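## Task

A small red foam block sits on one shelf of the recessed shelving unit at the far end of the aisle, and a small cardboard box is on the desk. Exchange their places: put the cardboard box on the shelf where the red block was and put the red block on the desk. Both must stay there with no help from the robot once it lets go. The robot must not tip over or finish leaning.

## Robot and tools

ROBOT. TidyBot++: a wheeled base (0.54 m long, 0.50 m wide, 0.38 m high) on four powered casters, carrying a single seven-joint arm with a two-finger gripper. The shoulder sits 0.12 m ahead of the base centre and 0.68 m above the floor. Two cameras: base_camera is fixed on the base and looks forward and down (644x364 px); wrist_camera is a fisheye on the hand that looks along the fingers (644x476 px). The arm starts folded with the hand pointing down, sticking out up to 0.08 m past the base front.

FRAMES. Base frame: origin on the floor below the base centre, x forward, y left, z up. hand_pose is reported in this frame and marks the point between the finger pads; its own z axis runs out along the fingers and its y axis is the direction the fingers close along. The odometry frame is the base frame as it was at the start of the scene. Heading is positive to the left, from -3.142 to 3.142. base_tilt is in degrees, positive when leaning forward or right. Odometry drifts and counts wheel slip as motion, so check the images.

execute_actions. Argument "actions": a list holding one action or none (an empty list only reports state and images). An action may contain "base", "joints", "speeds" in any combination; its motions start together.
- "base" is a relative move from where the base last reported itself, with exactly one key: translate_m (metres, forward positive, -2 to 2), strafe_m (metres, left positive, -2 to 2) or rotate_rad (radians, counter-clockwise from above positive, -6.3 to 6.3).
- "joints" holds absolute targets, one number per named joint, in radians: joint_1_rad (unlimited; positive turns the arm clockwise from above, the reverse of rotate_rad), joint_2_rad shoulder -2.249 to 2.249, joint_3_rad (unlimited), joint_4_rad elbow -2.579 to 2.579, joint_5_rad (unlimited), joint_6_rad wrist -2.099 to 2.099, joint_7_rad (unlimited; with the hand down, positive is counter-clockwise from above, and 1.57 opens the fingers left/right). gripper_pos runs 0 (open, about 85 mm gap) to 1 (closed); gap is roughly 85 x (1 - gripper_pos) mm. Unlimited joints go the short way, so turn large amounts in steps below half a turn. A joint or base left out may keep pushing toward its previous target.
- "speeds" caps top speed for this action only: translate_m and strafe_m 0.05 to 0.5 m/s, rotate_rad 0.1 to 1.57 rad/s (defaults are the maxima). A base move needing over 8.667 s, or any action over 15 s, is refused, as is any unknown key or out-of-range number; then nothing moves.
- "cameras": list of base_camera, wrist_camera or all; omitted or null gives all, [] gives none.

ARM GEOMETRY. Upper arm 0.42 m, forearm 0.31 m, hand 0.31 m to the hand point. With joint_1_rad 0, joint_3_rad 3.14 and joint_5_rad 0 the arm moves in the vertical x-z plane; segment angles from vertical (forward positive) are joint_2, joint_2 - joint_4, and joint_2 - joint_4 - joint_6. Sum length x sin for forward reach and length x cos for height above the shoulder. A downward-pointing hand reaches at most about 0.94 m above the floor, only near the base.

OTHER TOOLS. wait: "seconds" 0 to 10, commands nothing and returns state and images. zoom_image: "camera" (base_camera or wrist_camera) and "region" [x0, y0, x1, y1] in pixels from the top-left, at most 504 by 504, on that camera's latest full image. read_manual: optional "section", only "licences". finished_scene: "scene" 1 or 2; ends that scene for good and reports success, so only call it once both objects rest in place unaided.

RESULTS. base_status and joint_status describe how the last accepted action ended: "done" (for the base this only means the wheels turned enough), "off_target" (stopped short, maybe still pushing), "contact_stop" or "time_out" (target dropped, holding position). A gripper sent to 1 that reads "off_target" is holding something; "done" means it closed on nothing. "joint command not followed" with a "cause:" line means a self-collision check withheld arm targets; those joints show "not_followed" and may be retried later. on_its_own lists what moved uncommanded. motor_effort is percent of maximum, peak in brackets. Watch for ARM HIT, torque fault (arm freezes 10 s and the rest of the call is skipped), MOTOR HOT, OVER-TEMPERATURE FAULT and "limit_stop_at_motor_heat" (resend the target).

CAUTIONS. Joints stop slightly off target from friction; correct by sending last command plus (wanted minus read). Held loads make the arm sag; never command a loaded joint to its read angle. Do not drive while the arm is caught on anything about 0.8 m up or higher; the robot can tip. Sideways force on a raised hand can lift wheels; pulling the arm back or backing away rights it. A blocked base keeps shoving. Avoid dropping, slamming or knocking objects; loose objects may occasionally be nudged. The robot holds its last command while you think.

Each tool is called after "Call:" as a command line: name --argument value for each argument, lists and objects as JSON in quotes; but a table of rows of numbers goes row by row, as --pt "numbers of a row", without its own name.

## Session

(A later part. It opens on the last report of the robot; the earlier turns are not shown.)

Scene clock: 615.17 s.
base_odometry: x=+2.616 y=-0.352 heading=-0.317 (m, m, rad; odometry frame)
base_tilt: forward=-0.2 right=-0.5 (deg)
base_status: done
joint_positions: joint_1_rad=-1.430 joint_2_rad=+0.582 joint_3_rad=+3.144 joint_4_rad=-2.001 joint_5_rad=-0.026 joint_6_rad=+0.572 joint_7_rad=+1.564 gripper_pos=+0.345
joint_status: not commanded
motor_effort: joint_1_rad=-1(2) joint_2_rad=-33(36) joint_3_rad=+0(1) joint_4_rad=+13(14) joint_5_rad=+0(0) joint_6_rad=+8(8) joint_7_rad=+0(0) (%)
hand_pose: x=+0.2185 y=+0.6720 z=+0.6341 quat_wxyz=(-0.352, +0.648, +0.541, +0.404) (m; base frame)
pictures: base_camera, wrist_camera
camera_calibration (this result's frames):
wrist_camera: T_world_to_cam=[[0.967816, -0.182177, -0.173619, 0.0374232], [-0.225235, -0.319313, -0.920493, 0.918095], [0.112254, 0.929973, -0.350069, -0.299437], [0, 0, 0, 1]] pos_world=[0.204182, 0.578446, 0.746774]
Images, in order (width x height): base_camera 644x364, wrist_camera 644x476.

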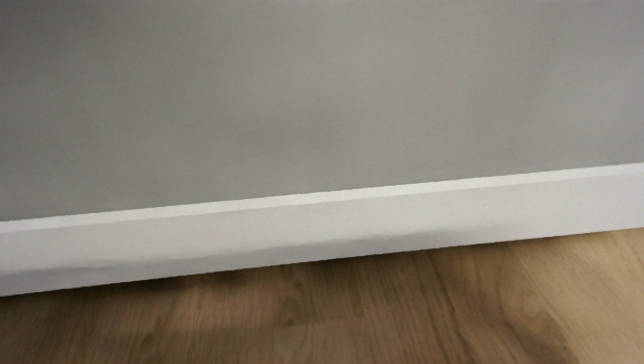

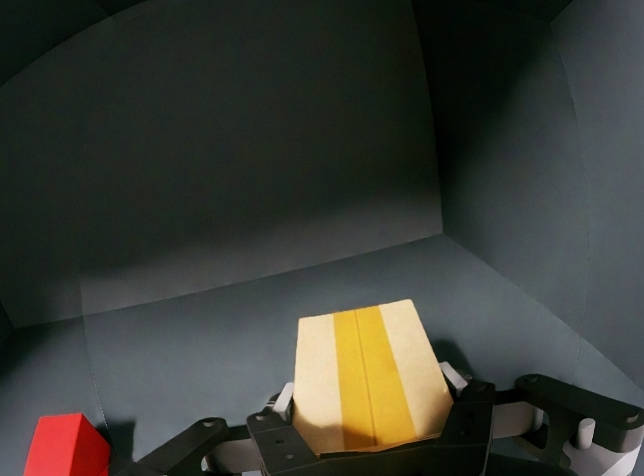

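Call:
execute_actions --actions '[{"joints": {"joint_2_rad": 0.685, "joint_6_rad": 0.715}}]' --cameras '["wrist_camera"]'

Scene clock: 628.53 s.
base_odometry: x=+2.616 y=-0.352 heading=-0.317 (m, m, rad; odometry frame)
base_tilt: forward=-0.2 right=-0.6 (deg)
base_status: not commanded
joint_positions: joint_1_rad=-1.430 joint_2_rad=+0.681 joint_3_rad=+3.144 joint_4_rad=-2.001 joint_5_rad=-0.026 joint_6_rad=+0.665 joint_7_rad=+1.564 gripper_pos=+0.345
joint_status: all done
motor_effort: joint_1_rad=-1(1) joint_2_rad=-36(37) joint_3_rad=+0(0) joint_4_rad=+12(13) joint_5_rad=+0(1) joint_6_rad=+8(8) joint_7_rad=-1(1) (%)
hand_pose: x=+0.2199 y=+0.6774 z=+0.5924 quat_wxyz=(-0.349, +0.649, +0.543, +0.403) (m; base frame)
pictures: wrist_camera
camera_calibration (this result's frames):
wrist_camera: T_world_to_cam=[[0.967844, -0.184371, -0.17113, 0.0298628], [-0.224409, -0.325441, -0.918547, 0.884587], [0.113661, 0.927414, -0.35635, -0.314078], [0, 0, 0, 1]] pos_world=[0.205305, 0.584666, 0.705724]
Images, in order (width x height): wrist_camera 644x476.

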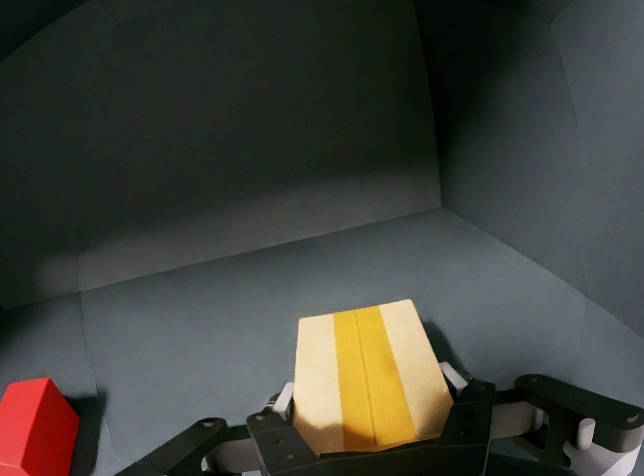

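Call:
execute_actions --actions '[{"joints": {"joint_2_rad": 0.705}}]' --cameras '["wrist_camera"]'

Scene clock: 635.33 s.
base_odometry: x=+2.616 y=-0.352 heading=-0.317 (m, m, rad; odometry frame)
base_tilt: forward=-0.2 right=-0.6 (deg)
base_status: not commanded
joint_positions: joint_1_rad=-1.430 joint_2_rad=+0.693 joint_3_rad=+3.144 joint_4_rad=-2.001 joint_5_rad=-0.026 joint_6_rad=+0.666 joint_7_rad=+1.564 gripper_pos=+0.345
joint_status: all done
motor_effort: joint_1_rad=-1(1) joint_2_rad=-36(37) joint_3_rad=+0(1) joint_4_rad=+11(12) joint_5_rad=-1(0) joint_6_rad=+8(8) joint_7_rad=-1(0) (%)
hand_pose: x=+0.2197 y=+0.6765 z=+0.5847 quat_wxyz=(-0.346, +0.651, +0.545, +0.399) (m; base frame)
pictures: wrist_camera
camera_calibration (this result's frames):
wrist_camera: T_world_to_cam=[[0.967595, -0.18616, -0.1706, 0.0294531], [-0.225737, -0.334979, -0.914785, 0.881749], [0.113149, 0.923652, -0.366148, -0.307562], [0, 0, 0, 1]] pos_world=[0.205345, 0.584931, 0.699022]
Images, in order (width x height): wrist_camera 644x476.

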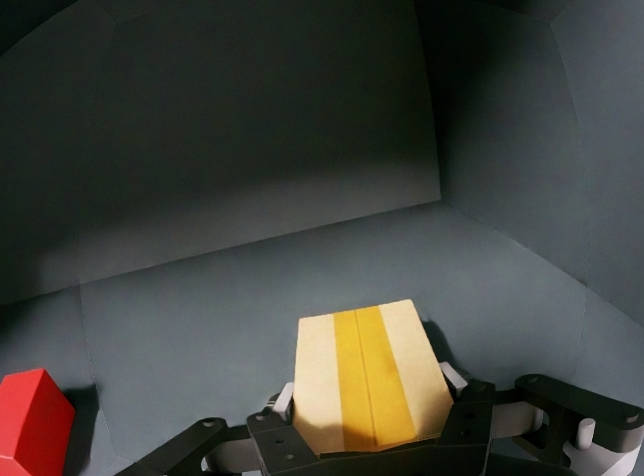

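Call:
execute_actions --actions '[{"joints": {"joint_2_rad": 0.727, "joint_6_rad": 0.735}}]' --cameras '["wrist_camera"]'

Scene clock: 649.53 s.
base_odometry: x=+2.616 y=-0.352 heading=-0.317 (m, m, rad; odometry frame)
base_tilt: forward=-0.2 right=-0.5 (deg)
base_status: not commanded
joint_positions: joint_1_rad=-1.430 joint_2_rad=+0.706 joint_3_rad=+3.144 joint_4_rad=-2.001 joint_5_rad=-0.026 joint_6_rad=+0.691 joint_7_rad=+1.564 gripper_pos=+0.345
joint_status: all done
motor_effort: joint_1_rad=-1(0) joint_2_rad=-35(36) joint_3_rad=+0(0) joint_4_rad=+11(11) joint_5_rad=+0(0) joint_6_rad=+7(9) joint_7_rad=+0(0) (%)
hand_pose: x=+0.2202 y=+0.6787 z=+0.5827 quat_wxyz=(-0.349, +0.649, +0.542, +0.403) (m; base frame)
pictures: wrist_camera
camera_calibration (this result's frames):
wrist_camera: T_world_to_cam=[[0.96795, -0.184343, -0.170562, 0.0277355], [-0.223669, -0.323892, -0.919275, 0.875392], [0.114218, 0.927961, -0.354743, -0.32016], [0, 0, 0, 1]] pos_world=[0.20552, 0.585741, 0.695882]
Images, in order (width x height): wrist_camera 644x476.

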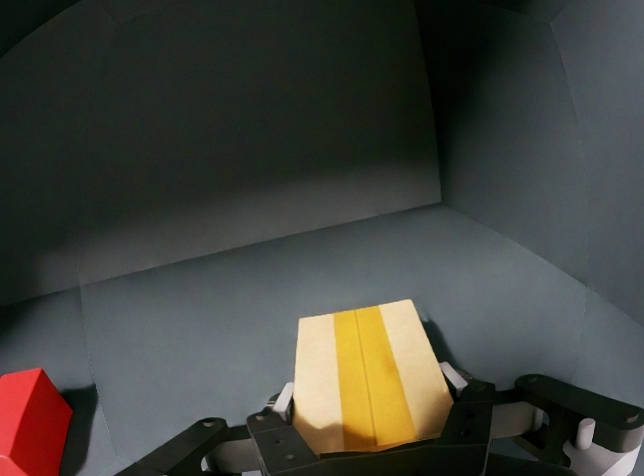

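Call:
execute_actions --actions '[{"joints": {"gripper_pos": 0.0}}]' --cameras '["wrist_camera"]'

Scene clock: 657.50 s.
base_odometry: x=+2.616 y=-0.352 heading=-0.317 (m, m, rad; odometry frame)
base_tilt: forward=-0.1 right=-0.6 (deg)
base_status: not commanded
joint_positions: joint_1_rad=-1.430 joint_2_rad=+0.706 joint_3_rad=+3.144 joint_4_rad=-2.001 joint_5_rad=-0.026 joint_6_rad=+0.691 joint_7_rad=+1.564 gripper_pos=+0.000
joint_status: all done
motor_effort: joint_1_rad=-1(1) joint_2_rad=-35(35) joint_3_rad=+0(0) joint_4_rad=+11(12) joint_5_rad=+0(1) joint_6_rad=+8(8) joint_7_rad=+0(1) (%)
hand_pose: x=+0.2202 y=+0.6787 z=+0.5826 quat_wxyz=(-0.349, +0.649, +0.542, +0.403) (m; base frame)
pictures: wrist_camera
camera_calibration (this result's frames):
wrist_camera: T_world_to_cam=[[0.967947, -0.18436, -0.170557, 0.0277326], [-0.223682, -0.323985, -0.919239, 0.875369], [0.114213, 0.927925, -0.354838, -0.320094], [0, 0, 0, 1]] pos_world=[0.20552, 0.585743, 0.695822]
Images, in order (width x height): wrist_camera 644x476.

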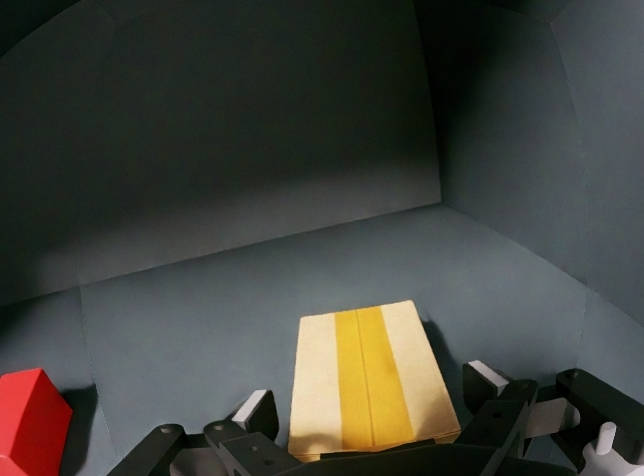

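Call:
execute_actions --actions '[{"joints": {"joint_2_rad": 0.59}}]' --cameras '[]'

Call:
execute_actions --actions '[{"joints": {"joint_1_rad": -1.793}}]' --cameras '["wrist_camera"]'

Scene clock: 671.57 s.
base_odometry: x=+2.616 y=-0.352 heading=-0.317 (m, m, rad; odometry frame)
base_tilt: forward=-0.1 right=-0.5 (deg)
base_status: not commanded
joint_positions: joint_1_rad=-1.430 joint_2_rad=+0.597 joint_3_rad=+3.144 joint_4_rad=-1.998 joint_5_rad=-0.026 joint_6_rad=+0.694 joint_7_rad=+1.564 gripper_pos=+0.000
joint_status: all done
motor_effort: joint_1_rad=-1(1) joint_2_rad=-34(37) joint_3_rad=+0(1) joint_4_rad=+12(13) joint_5_rad=+0(0) joint_6_rad=+8(9) joint_7_rad=+0(1) (%)
hand_pose: x=+0.2214 y=+0.6869 z=+0.6605 quat_wxyz=(-0.381, +0.625, +0.521, +0.439) (m; base frame)
pictures: none
No camera images: the call's "cameras" was empty. Leave "cameras" out to get every camera's image.

Scene clock: 673.03 s.
base_odometry: x=+2.616 y=-0.352 heading=-0.317 (m, m, rad; odometry frame)
base_tilt: forward=-0.2 right=-0.6 (deg)
base_status: not commanded
joint_positions: joint_1_rad=-1.781 joint_2_rad=+0.597 joint_3_rad=+3.139 joint_4_rad=-1.998 joint_5_rad=-0.024 joint_6_rad=+0.694 joint_7_rad=+1.564 gripper_pos=+0.000
joint_status: all done
motor_effort: joint_1_rad=-1(2) joint_2_rad=-33(34) joint_3_rad=+1(1) joint_4_rad=+13(12) joint_5_rad=-1(0) joint_6_rad=+8(8) joint_7_rad=-1(0) (%)
hand_pose: x=-0.0241 y=+0.6796 z=+0.6606 quat_wxyz=(-0.453, +0.523, +0.624, +0.364) (m; base frame)
pictures: wrist_camera
camera_calibration (this result's frames):
wrist_camera: T_world_to_cam=[[0.966917, 0.184386, -0.176274, 0.0308009], [-0.121134, -0.276252, -0.953421, 0.885245], [-0.224493, 0.943232, -0.244777, -0.356611], [0, 0, 0, 1]] pos_world=[-0.00260535, 0.575238, 0.762151]
Images, in order (width x height): wrist_camera 644x476.

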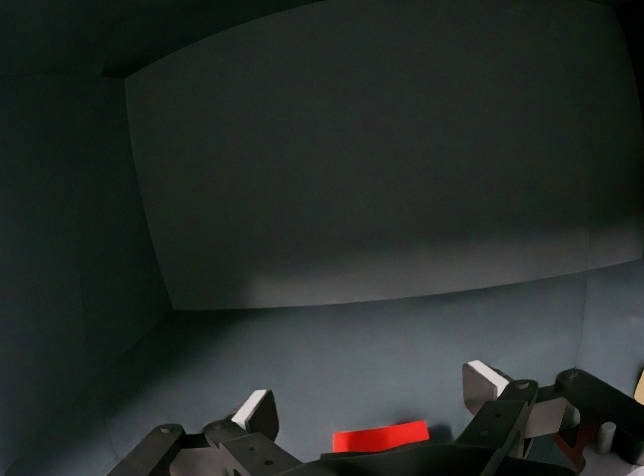

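Call:
zoom_image --camera "wrist_camera" --region '[300, 390, 460, 476]'

Region (300, 390, 460, 476) of wrist_camera's 644x476 image, scaled by 3.150; it fills the top 271 rows of this view, and the rest is white.

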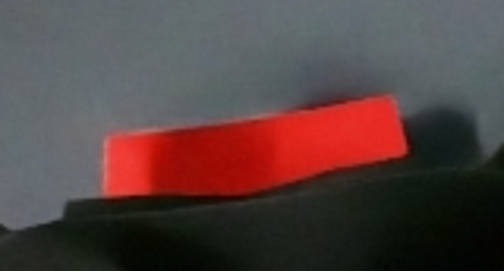

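Call:
execute_actions --actions '[{"base": {"strafe_m": -0.008}, "joints": {"joint_2_rad": 0.713}}]' --cameras '["wrist_camera"]'

Scene clock: 724.50 s.
base_odometry: x=+2.614 y=-0.360 heading=-0.317 (m, m, rad; odometry frame)
base_tilt: forward=-0.3 right=-0.5 (deg)
base_status: done
joint_positions: joint_1_rad=-1.781 joint_2_rad=+0.707 joint_3_rad=+3.139 joint_4_rad=-1.996 joint_5_rad=-0.024 joint_6_rad=+0.694 joint_7_rad=+1.564 gripper_pos=+0.000
joint_status: all done
motor_effort: joint_1_rad=-1(4) joint_2_rad=-35(38) joint_3_rad=+1(2) joint_4_rad=+11(14) joint_5_rad=-1(0) joint_6_rad=+7(9) joint_7_rad=+0(1) (%)
hand_pose: x=-0.0229 y=+0.6739 z=+0.5853 quat_wxyz=(-0.418, +0.542, +0.647, +0.336) (m; base frame)
pictures: wrist_camera
camera_calibration (this result's frames):
wrist_camera: T_world_to_cam=[[0.970856, 0.165946, -0.172918, 0.0279661], [-0.0999883, -0.375254, -0.921513, 0.860621], [-0.21781, 0.911946, -0.347725, -0.287952], [0, 0, 0, 1]] pos_world=[-0.00381776, 0.580907, 0.697781]
Images, in order (width x height): wrist_camera 644x476.

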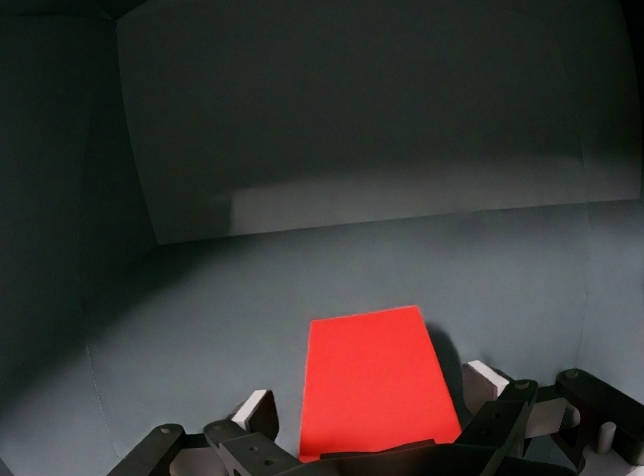

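Call:
execute_actions --actions '[{"joints": {"joint_2_rad": 0.731}}]' --cameras '[]'

Call:
execute_actions --actions '[{"joints": {"gripper_pos": 1.0}}]' --cameras '["wrist_camera"]'

Scene clock: 730.50 s.
base_odometry: x=+2.614 y=-0.360 heading=-0.317 (m, m, rad; odometry frame)
base_tilt: forward=-0.2 right=-0.6 (deg)
base_status: not commanded
joint_positions: joint_1_rad=-1.781 joint_2_rad=+0.714 joint_3_rad=+3.139 joint_4_rad=-1.996 joint_5_rad=-0.024 joint_6_rad=+0.694 joint_7_rad=+1.564 gripper_pos=+0.000
joint_status: all done
motor_effort: joint_1_rad=-1(1) joint_2_rad=-34(36) joint_3_rad=+0(0) joint_4_rad=+11(12) joint_5_rad=+0(0) joint_6_rad=+8(9) joint_7_rad=-1(1) (%)
hand_pose: x=-0.0227 y=+0.6732 z=+0.5803 quat_wxyz=(-0.416, +0.543, +0.648, +0.335) (m; base frame)
pictures: none
No camera images: the call's "cameras" was empty. Leave "cameras" out to get every camera's image.

Scene clock: 731.60 s.
base_odometry: x=+2.614 y=-0.360 heading=-0.317 (m, m, rad; odometry frame)
base_tilt: forward=-0.1 right=-0.6 (deg)
base_status: not commanded
joint_positions: joint_1_rad=-1.781 joint_2_rad=+0.714 joint_3_rad=+3.139 joint_4_rad=-1.996 joint_5_rad=-0.024 joint_6_rad=+0.696 joint_7_rad=+1.564 gripper_pos=+0.372
joint_status: gripper_pos off_target (ended at +0.372, target +1.000)
motor_effort: joint_1_rad=+0(1) joint_2_rad=-35(35) joint_3_rad=+1(0) joint_4_rad=+10(11) joint_5_rad=+0(1) joint_6_rad=+7(7) joint_7_rad=-1(0) (%)
hand_pose: x=-0.0228 y=+0.6735 z=+0.5809 quat_wxyz=(-0.416, +0.543, +0.648, +0.335) (m; base frame)
pictures: wrist_camera
camera_calibration (this result's frames):
wrist_camera: T_world_to_cam=[[0.971057, 0.165031, -0.172666, 0.027646], [-0.0989453, -0.380016, -0.919673, 0.858554], [-0.21739, 0.910139, -0.352688, -0.284995], [0, 0, 0, 1]] pos_world=[-0.00385117, 0.581087, 0.693848]
Images, in order (width x height): wrist_camera 644x476.

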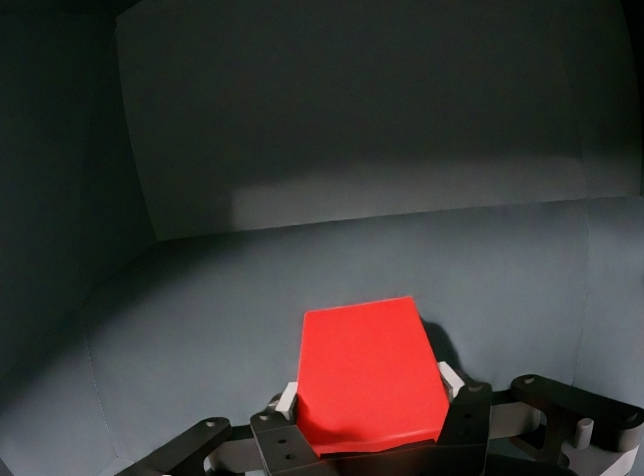

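Call:
execute_actions --actions '[{"joints": {"joint_2_rad": 0.63}}]' --cameras '[]'

Call:
execute_actions --actions '[{"base": {"strafe_m": -0.30}}]'

Scene clock: 749.27 s.
base_odometry: x=+2.614 y=-0.360 heading=-0.317 (m, m, rad; odometry frame)
base_tilt: forward=-0.2 right=-0.6 (deg)
base_status: not commanded
joint_positions: joint_1_rad=-1.781 joint_2_rad=+0.643 joint_3_rad=+3.139 joint_4_rad=-1.996 joint_5_rad=-0.024 joint_6_rad=+0.696 joint_7_rad=+1.564 gripper_pos=+0.372
joint_status: all done
motor_effort: joint_1_rad=+0(1) joint_2_rad=-35(36) joint_3_rad=+0(0) joint_4_rad=+12(12) joint_5_rad=-1(0) joint_6_rad=+8(9) joint_7_rad=+0(0) (%)
hand_pose: x=-0.0239 y=+0.6788 z=+0.6298 quat_wxyz=(-0.440, +0.530, +0.633, +0.353) (m; base frame)
pictures: none
No camera images: the call's "cameras" was empty. Leave "cameras" out to get every camera's image.

Scene clock: 751.23 s.
base_odometry: x=+2.520 y=-0.645 heading=-0.317 (m, m, rad; odometry frame)
base_tilt: forward=-0.2 right=-0.5 (deg)
base_status: done
joint_positions: joint_1_rad=-1.782 joint_2_rad=+0.642 joint_3_rad=+3.139 joint_4_rad=-1.995 joint_5_rad=-0.023 joint_6_rad=+0.696 joint_7_rad=+1.564 gripper_pos=+0.372
joint_status: not commanded
motor_effort: joint_1_rad=+0(3) joint_2_rad=-34(37) joint_3_rad=+1(2) joint_4_rad=+12(13) joint_5_rad=+1(1) joint_6_rad=+8(9) joint_7_rad=+0(0) (%)
hand_pose: x=-0.0249 y=+0.6791 z=+0.6311 quat_wxyz=(-0.441, +0.529, +0.633, +0.354) (m; base frame)
pictures: base_camera, wrist_camera
camera_calibration (this result's frames):
wrist_camera: T_world_to_cam=[[0.968136, 0.179257, -0.17487, 0.0291524], [-0.112243, -0.313614, -0.942893, 0.875845], [-0.223862, 0.932477, -0.2835, -0.331875], [0, 0, 0, 1]] pos_world=[-0.00421051, 0.578918, 0.736839]
Images, in order (width x height): base_camera 644x364, wrist_camera 644x476.

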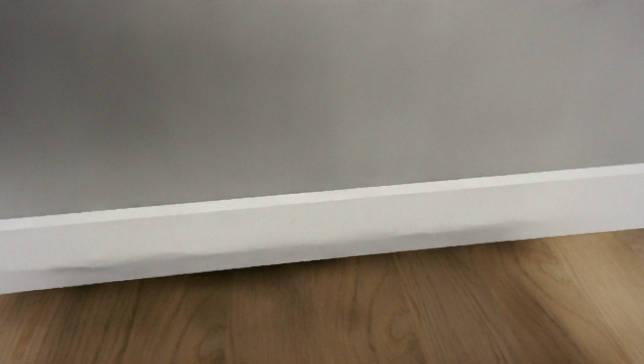

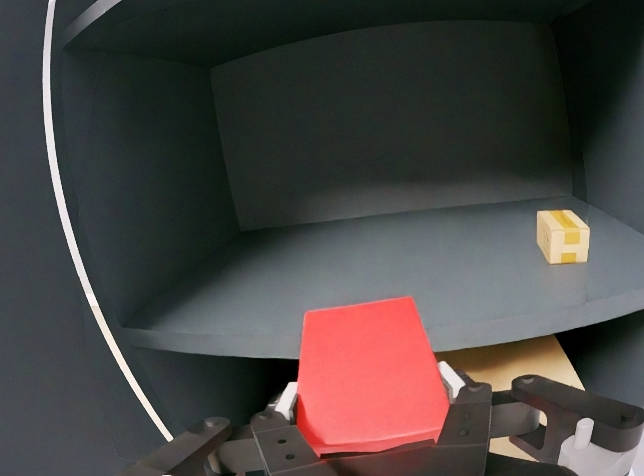

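Call:
execute_actions --actions '[{"joints": {"joint_1_rad": -3.16, "joint_2_rad": -0.4, "joint_4_rad": -2.4, "joint_6_rad": 0.0}}]'

Scene clock: 785.80 s.
base_odometry: x=+2.520 y=-0.645 heading=-0.317 (m, m, rad; odometry frame)
base_tilt: forward=-0.1 right=-0.5 (deg)
base_status: not commanded
joint_positions: joint_1_rad=-3.138 joint_2_rad=-0.380 joint_3_rad=+3.137 joint_4_rad=-2.389 joint_5_rad=-0.023 joint_6_rad=+0.042 joint_7_rad=+1.564 gripper_pos=+0.372
joint_status: all done
motor_effort: joint_1_rad=-1(3) joint_2_rad=-7(36) joint_3_rad=+1(3) joint_4_rad=+19(19) joint_5_rad=+0(0) joint_6_rad=+8(8) joint_7_rad=+0(1) (%)
hand_pose: x=-0.2967 y=-0.0018 z=+0.8187 quat_wxyz=(-0.554, +0.012, +0.833, -0.007) (m; base frame)
pictures: base_camera, wrist_camera
camera_calibration (this result's frames):
wrist_camera: T_world_to_cam=[[0.0229258, 0.983247, -0.180832, 0.172988], [0.310127, -0.178951, -0.933701, 0.926728], [-0.950419, -0.0346752, -0.309034, 0.0990059], [0, 0, 0, 1]] pos_world=[-0.197272, -0.000817943, 0.927165]
Images, in order (width x height): base_camera 644x364, wrist_camera 644x476.

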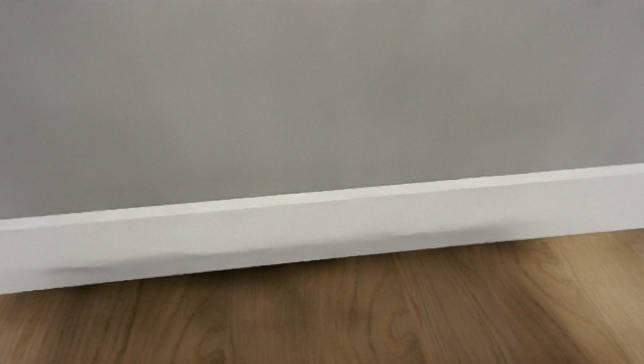

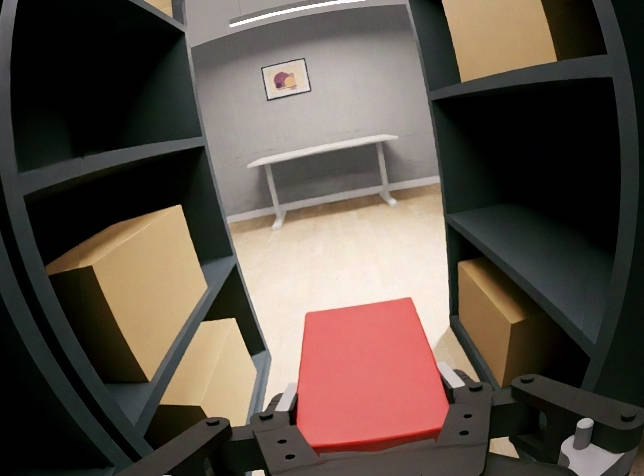

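Call:
execute_actions --actions '[{"base": {"translate_m": -2.0}, "joints": {"joint_2_rad": 0.365, "joint_4_rad": -1.652, "joint_6_rad": 0.134}}]'

Scene clock: 808.93 s.
base_odometry: x=+0.620 y=-0.022 heading=-0.317 (m, m, rad; odometry frame)
base_tilt: forward=-0.2 right=-0.5 (deg)
base_status: done
joint_positions: joint_1_rad=-3.138 joint_2_rad=+0.357 joint_3_rad=+3.137 joint_4_rad=-1.664 joint_5_rad=-0.023 joint_6_rad=+0.089 joint_7_rad=+1.564 gripper_pos=+0.372
joint_status: all done
motor_effort: joint_1_rad=-1(1) joint_2_rad=-30(35) joint_3_rad=+0(2) joint_4_rad=+18(20) joint_5_rad=+0(0) joint_6_rad=+8(9) joint_7_rad=-1(0) (%)
hand_pose: x=-0.6023 y=-0.0015 z=+0.8294 quat_wxyz=(-0.569, +0.013, +0.822, -0.009) (m; base frame)
pictures: base_camera, wrist_camera
camera_calibration (this result's frames):
wrist_camera: T_world_to_cam=[[0.0169505, 0.982659, -0.184647, 0.181248], [0.275941, -0.182099, -0.943767, 1.01934], [-0.961025, -0.0349545, -0.274243, -0.223313], [0, 0, 0, 1]] pos_world=[-0.49896, -0.000289702, 0.934245]
Images, in order (width x height): base_camera 644x364, wrist_camera 644x476.

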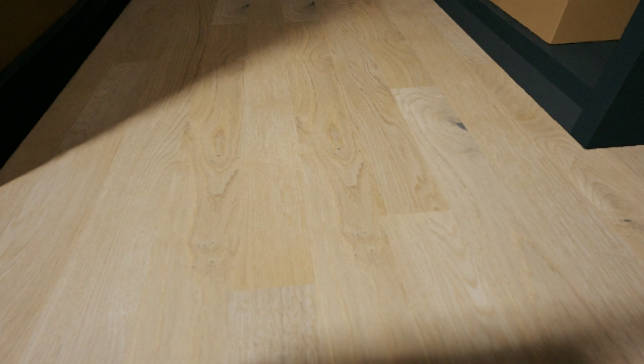

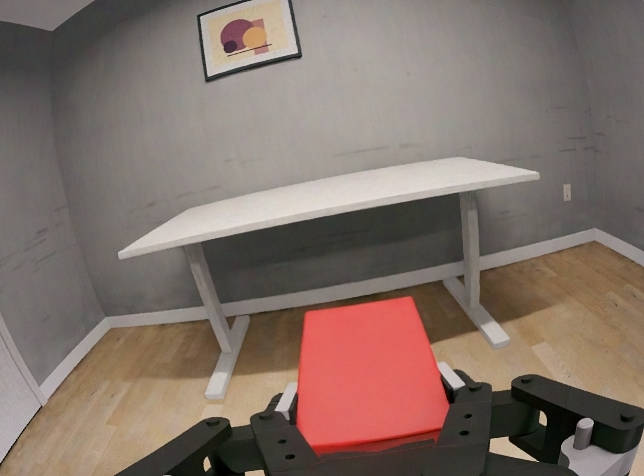

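Call:
execute_actions --actions '[{"base": {"translate_m": -1.12}}]' --cameras '["wrist_camera"]'

Scene clock: 824.13 s.
base_odometry: x=-0.445 y=+0.326 heading=-0.316 (m, m, rad; odometry frame)
base_tilt: forward=-0.2 right=-0.5 (deg)
base_status: done
joint_positions: joint_1_rad=-3.139 joint_2_rad=+0.358 joint_3_rad=+3.137 joint_4_rad=-1.663 joint_5_rad=-0.023 joint_6_rad=+0.090 joint_7_rad=+1.564 gripper_pos=+0.372
joint_status: not commanded
motor_effort: joint_1_rad=-1(1) joint_2_rad=-31(34) joint_3_rad=+1(0) joint_4_rad=+19(19) joint_5_rad=+0(0) joint_6_rad=+8(9) joint_7_rad=-1(1) (%)
hand_pose: x=-0.6027 y=-0.0017 z=+0.8296 quat_wxyz=(-0.569, +0.013, +0.822, -0.009) (m; base frame)
pictures: wrist_camera
camera_calibration (this result's frames):
wrist_camera: T_world_to_cam=[[0.0165619, 0.982663, -0.184661, 0.18124], [0.275163, -0.182034, -0.944007, 1.01935], [-0.961255, -0.0351772, -0.273407, -0.224512], [0, 0, 0, 1]] pos_world=[-0.499302, -0.000439178, 0.934358]
Images, in order (width x height): wrist_camera 644x476.

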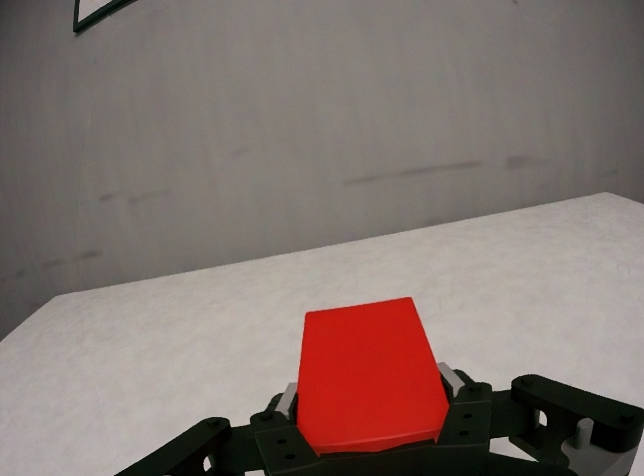

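Call:
execute_actions --actions '[{"joints": {"joint_2_rad": 0.44}}]' --cameras '["wrist_camera"]'

Scene clock: 830.97 s.
base_odometry: x=-0.445 y=+0.326 heading=-0.316 (m, m, rad; odometry frame)
base_tilt: forward=-0.1 right=-0.5 (deg)
base_status: not commanded
joint_positions: joint_1_rad=-3.139 joint_2_rad=+0.433 joint_3_rad=+3.137 joint_4_rad=-1.662 joint_5_rad=-0.023 joint_6_rad=+0.090 joint_7_rad=+1.564 gripper_pos=+0.372
joint_status: all done
motor_effort: joint_1_rad=-1(0) joint_2_rad=-34(37) joint_3_rad=+1(1) joint_4_rad=+19(19) joint_5_rad=+1(0) joint_6_rad=+7(8) joint_7_rad=+0(1) (%)
hand_pose: x=-0.6122 y=-0.0017 z=+0.7754 quat_wxyz=(-0.538, +0.013, +0.843, -0.008) (m; base frame)
pictures: wrist_camera
camera_calibration (this result's frames):
wrist_camera: T_world_to_cam=[[0.0302342, 0.982622, -0.183139, 0.178552], [0.344473, -0.182242, -0.920938, 0.995335], [-0.938309, -0.0352427, -0.343997, -0.179622], [0, 0, 0, 1]] pos_world=[-0.516805, -0.000387703, 0.887552]
Images, in order (width x height): wrist_camera 644x476.

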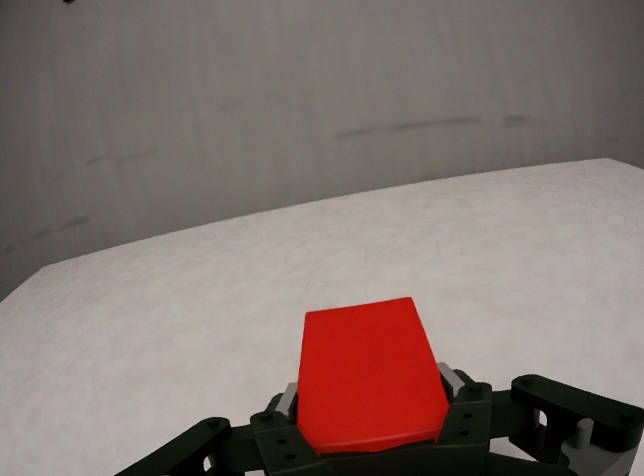

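Call:
execute_actions --actions '[{"joints": {"joint_2_rad": 0.463}}]' --cameras '["wrist_camera"]'

Scene clock: 834.67 s.
base_odometry: x=-0.445 y=+0.326 heading=-0.316 (m, m, rad; odometry frame)
base_tilt: forward=-0.2 right=-0.5 (deg)
base_status: not commanded
joint_positions: joint_1_rad=-3.139 joint_2_rad=+0.441 joint_3_rad=+3.137 joint_4_rad=-1.661 joint_5_rad=-0.023 joint_6_rad=+0.093 joint_7_rad=+1.564 gripper_pos=+0.372
joint_status: all done
motor_effort: joint_1_rad=-1(1) joint_2_rad=-33(35) joint_3_rad=+0(0) joint_4_rad=+17(19) joint_5_rad=-1(1) joint_6_rad=+8(7) joint_7_rad=+0(1) (%)
hand_pose: x=-0.6136 y=-0.0017 z=+0.7709 quat_wxyz=(-0.536, +0.013, +0.844, -0.008) (m; base frame)
pictures: wrist_camera
camera_calibration (this result's frames):
wrist_camera: T_world_to_cam=[[0.0310386, 0.982622, -0.183006, 0.178153], [0.348386, -0.182248, -0.919463, 0.992884], [-0.936837, -0.0352178, -0.347988, -0.178536], [0, 0, 0, 1]] pos_world=[-0.518695, -0.000394316, 0.883395]
Images, in order (width x height): wrist_camera 644x476.

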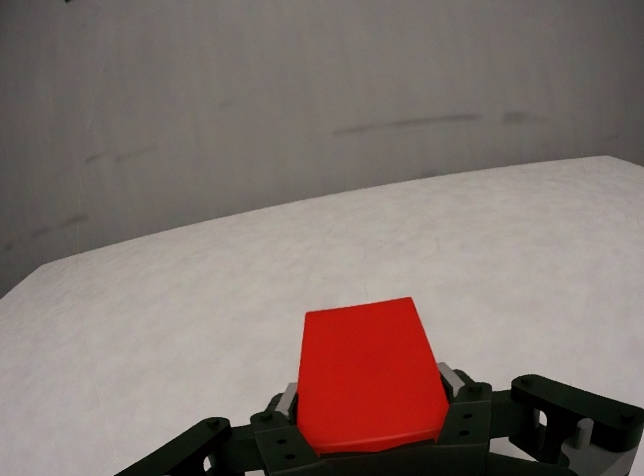

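Call:
execute_actions --actions '[{"joints": {"gripper_pos": 0.0}}]' --cameras '["wrist_camera"]'

Scene clock: 838.87 s.
base_odometry: x=-0.445 y=+0.326 heading=-0.316 (m, m, rad; odometry frame)
base_tilt: forward=-0.2 right=-0.5 (deg)
base_status: not commanded
joint_positions: joint_1_rad=-3.139 joint_2_rad=+0.442 joint_3_rad=+3.137 joint_4_rad=-1.661 joint_5_rad=-0.023 joint_6_rad=+0.093 joint_7_rad=+1.564 gripper_pos=+0.000
joint_status: all done
motor_effort: joint_1_rad=-1(1) joint_2_rad=-34(35) joint_3_rad=+0(0) joint_4_rad=+18(18) joint_5_rad=+0(0) joint_6_rad=+8(8) joint_7_rad=+0(0) (%)
hand_pose: x=-0.6136 y=-0.0017 z=+0.7707 quat_wxyz=(-0.536, +0.013, +0.844, -0.008) (m; base frame)
pictures: wrist_camera
camera_calibration (this result's frames):
wrist_camera: T_world_to_cam=[[0.0310836, 0.982622, -0.182999, 0.178142], [0.348611, -0.182249, -0.919378, 0.992795], [-0.936752, -0.035218, -0.348218, -0.178433], [0, 0, 0, 1]] pos_world=[-0.518784, -0.000394076, 0.88322]
Images, in order (width x height): wrist_camera 644x476.

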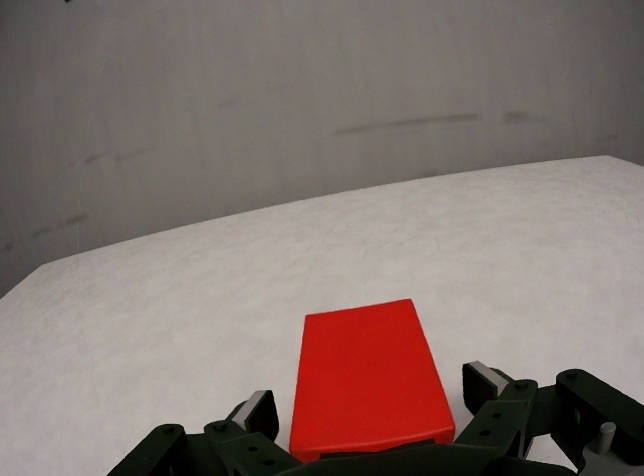

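Call:
execute_actions --actions '[{"joints": {"joint_2_rad": 0.15, "joint_6_rad": -0.25}}]' --cameras '["wrist_camera"]'

Scene clock: 847.50 s.
base_odometry: x=-0.445 y=+0.326 heading=-0.316 (m, m, rad; odometry frame)
base_tilt: forward=-0.2 right=-0.5 (deg)
base_status: not commanded
joint_positions: joint_1_rad=-3.139 joint_2_rad=+0.153 joint_3_rad=+3.137 joint_4_rad=-1.659 joint_5_rad=-0.023 joint_6_rad=-0.206 joint_7_rad=+1.564 gripper_pos=+0.000
joint_status: all done
motor_effort: joint_1_rad=-1(1) joint_2_rad=-26(36) joint_3_rad=+1(0) joint_4_rad=+19(21) joint_5_rad=-1(0) joint_6_rad=+8(7) joint_7_rad=+0(0) (%)
hand_pose: x=-0.5311 y=-0.0040 z=+0.8883 quat_wxyz=(-0.533, +0.010, +0.846, -0.011) (m; base frame)
pictures: wrist_camera
camera_calibration (this result's frames):
wrist_camera: T_world_to_cam=[[0.0259005, 0.982595, -0.183944, 0.19743], [0.357026, -0.180963, -0.916398, 1.07356], [-0.933735, -0.0419377, -0.355499, -0.052259], [0, 0, 0, 1]] pos_world=[-0.437198, -0.00191145, 1.00154]
Images, in order (width x height): wrist_camera 644x476.

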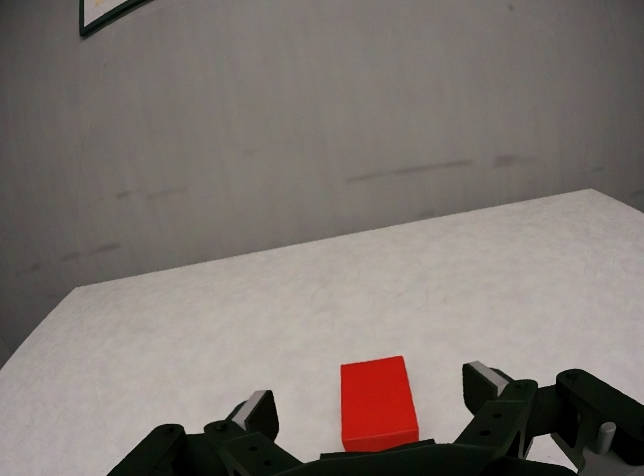

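The red block is resting on the desk and the box is on the shelf. Finishing scene 1.

Call:
finished_scene --scene 1

The scene is finished: the task was done.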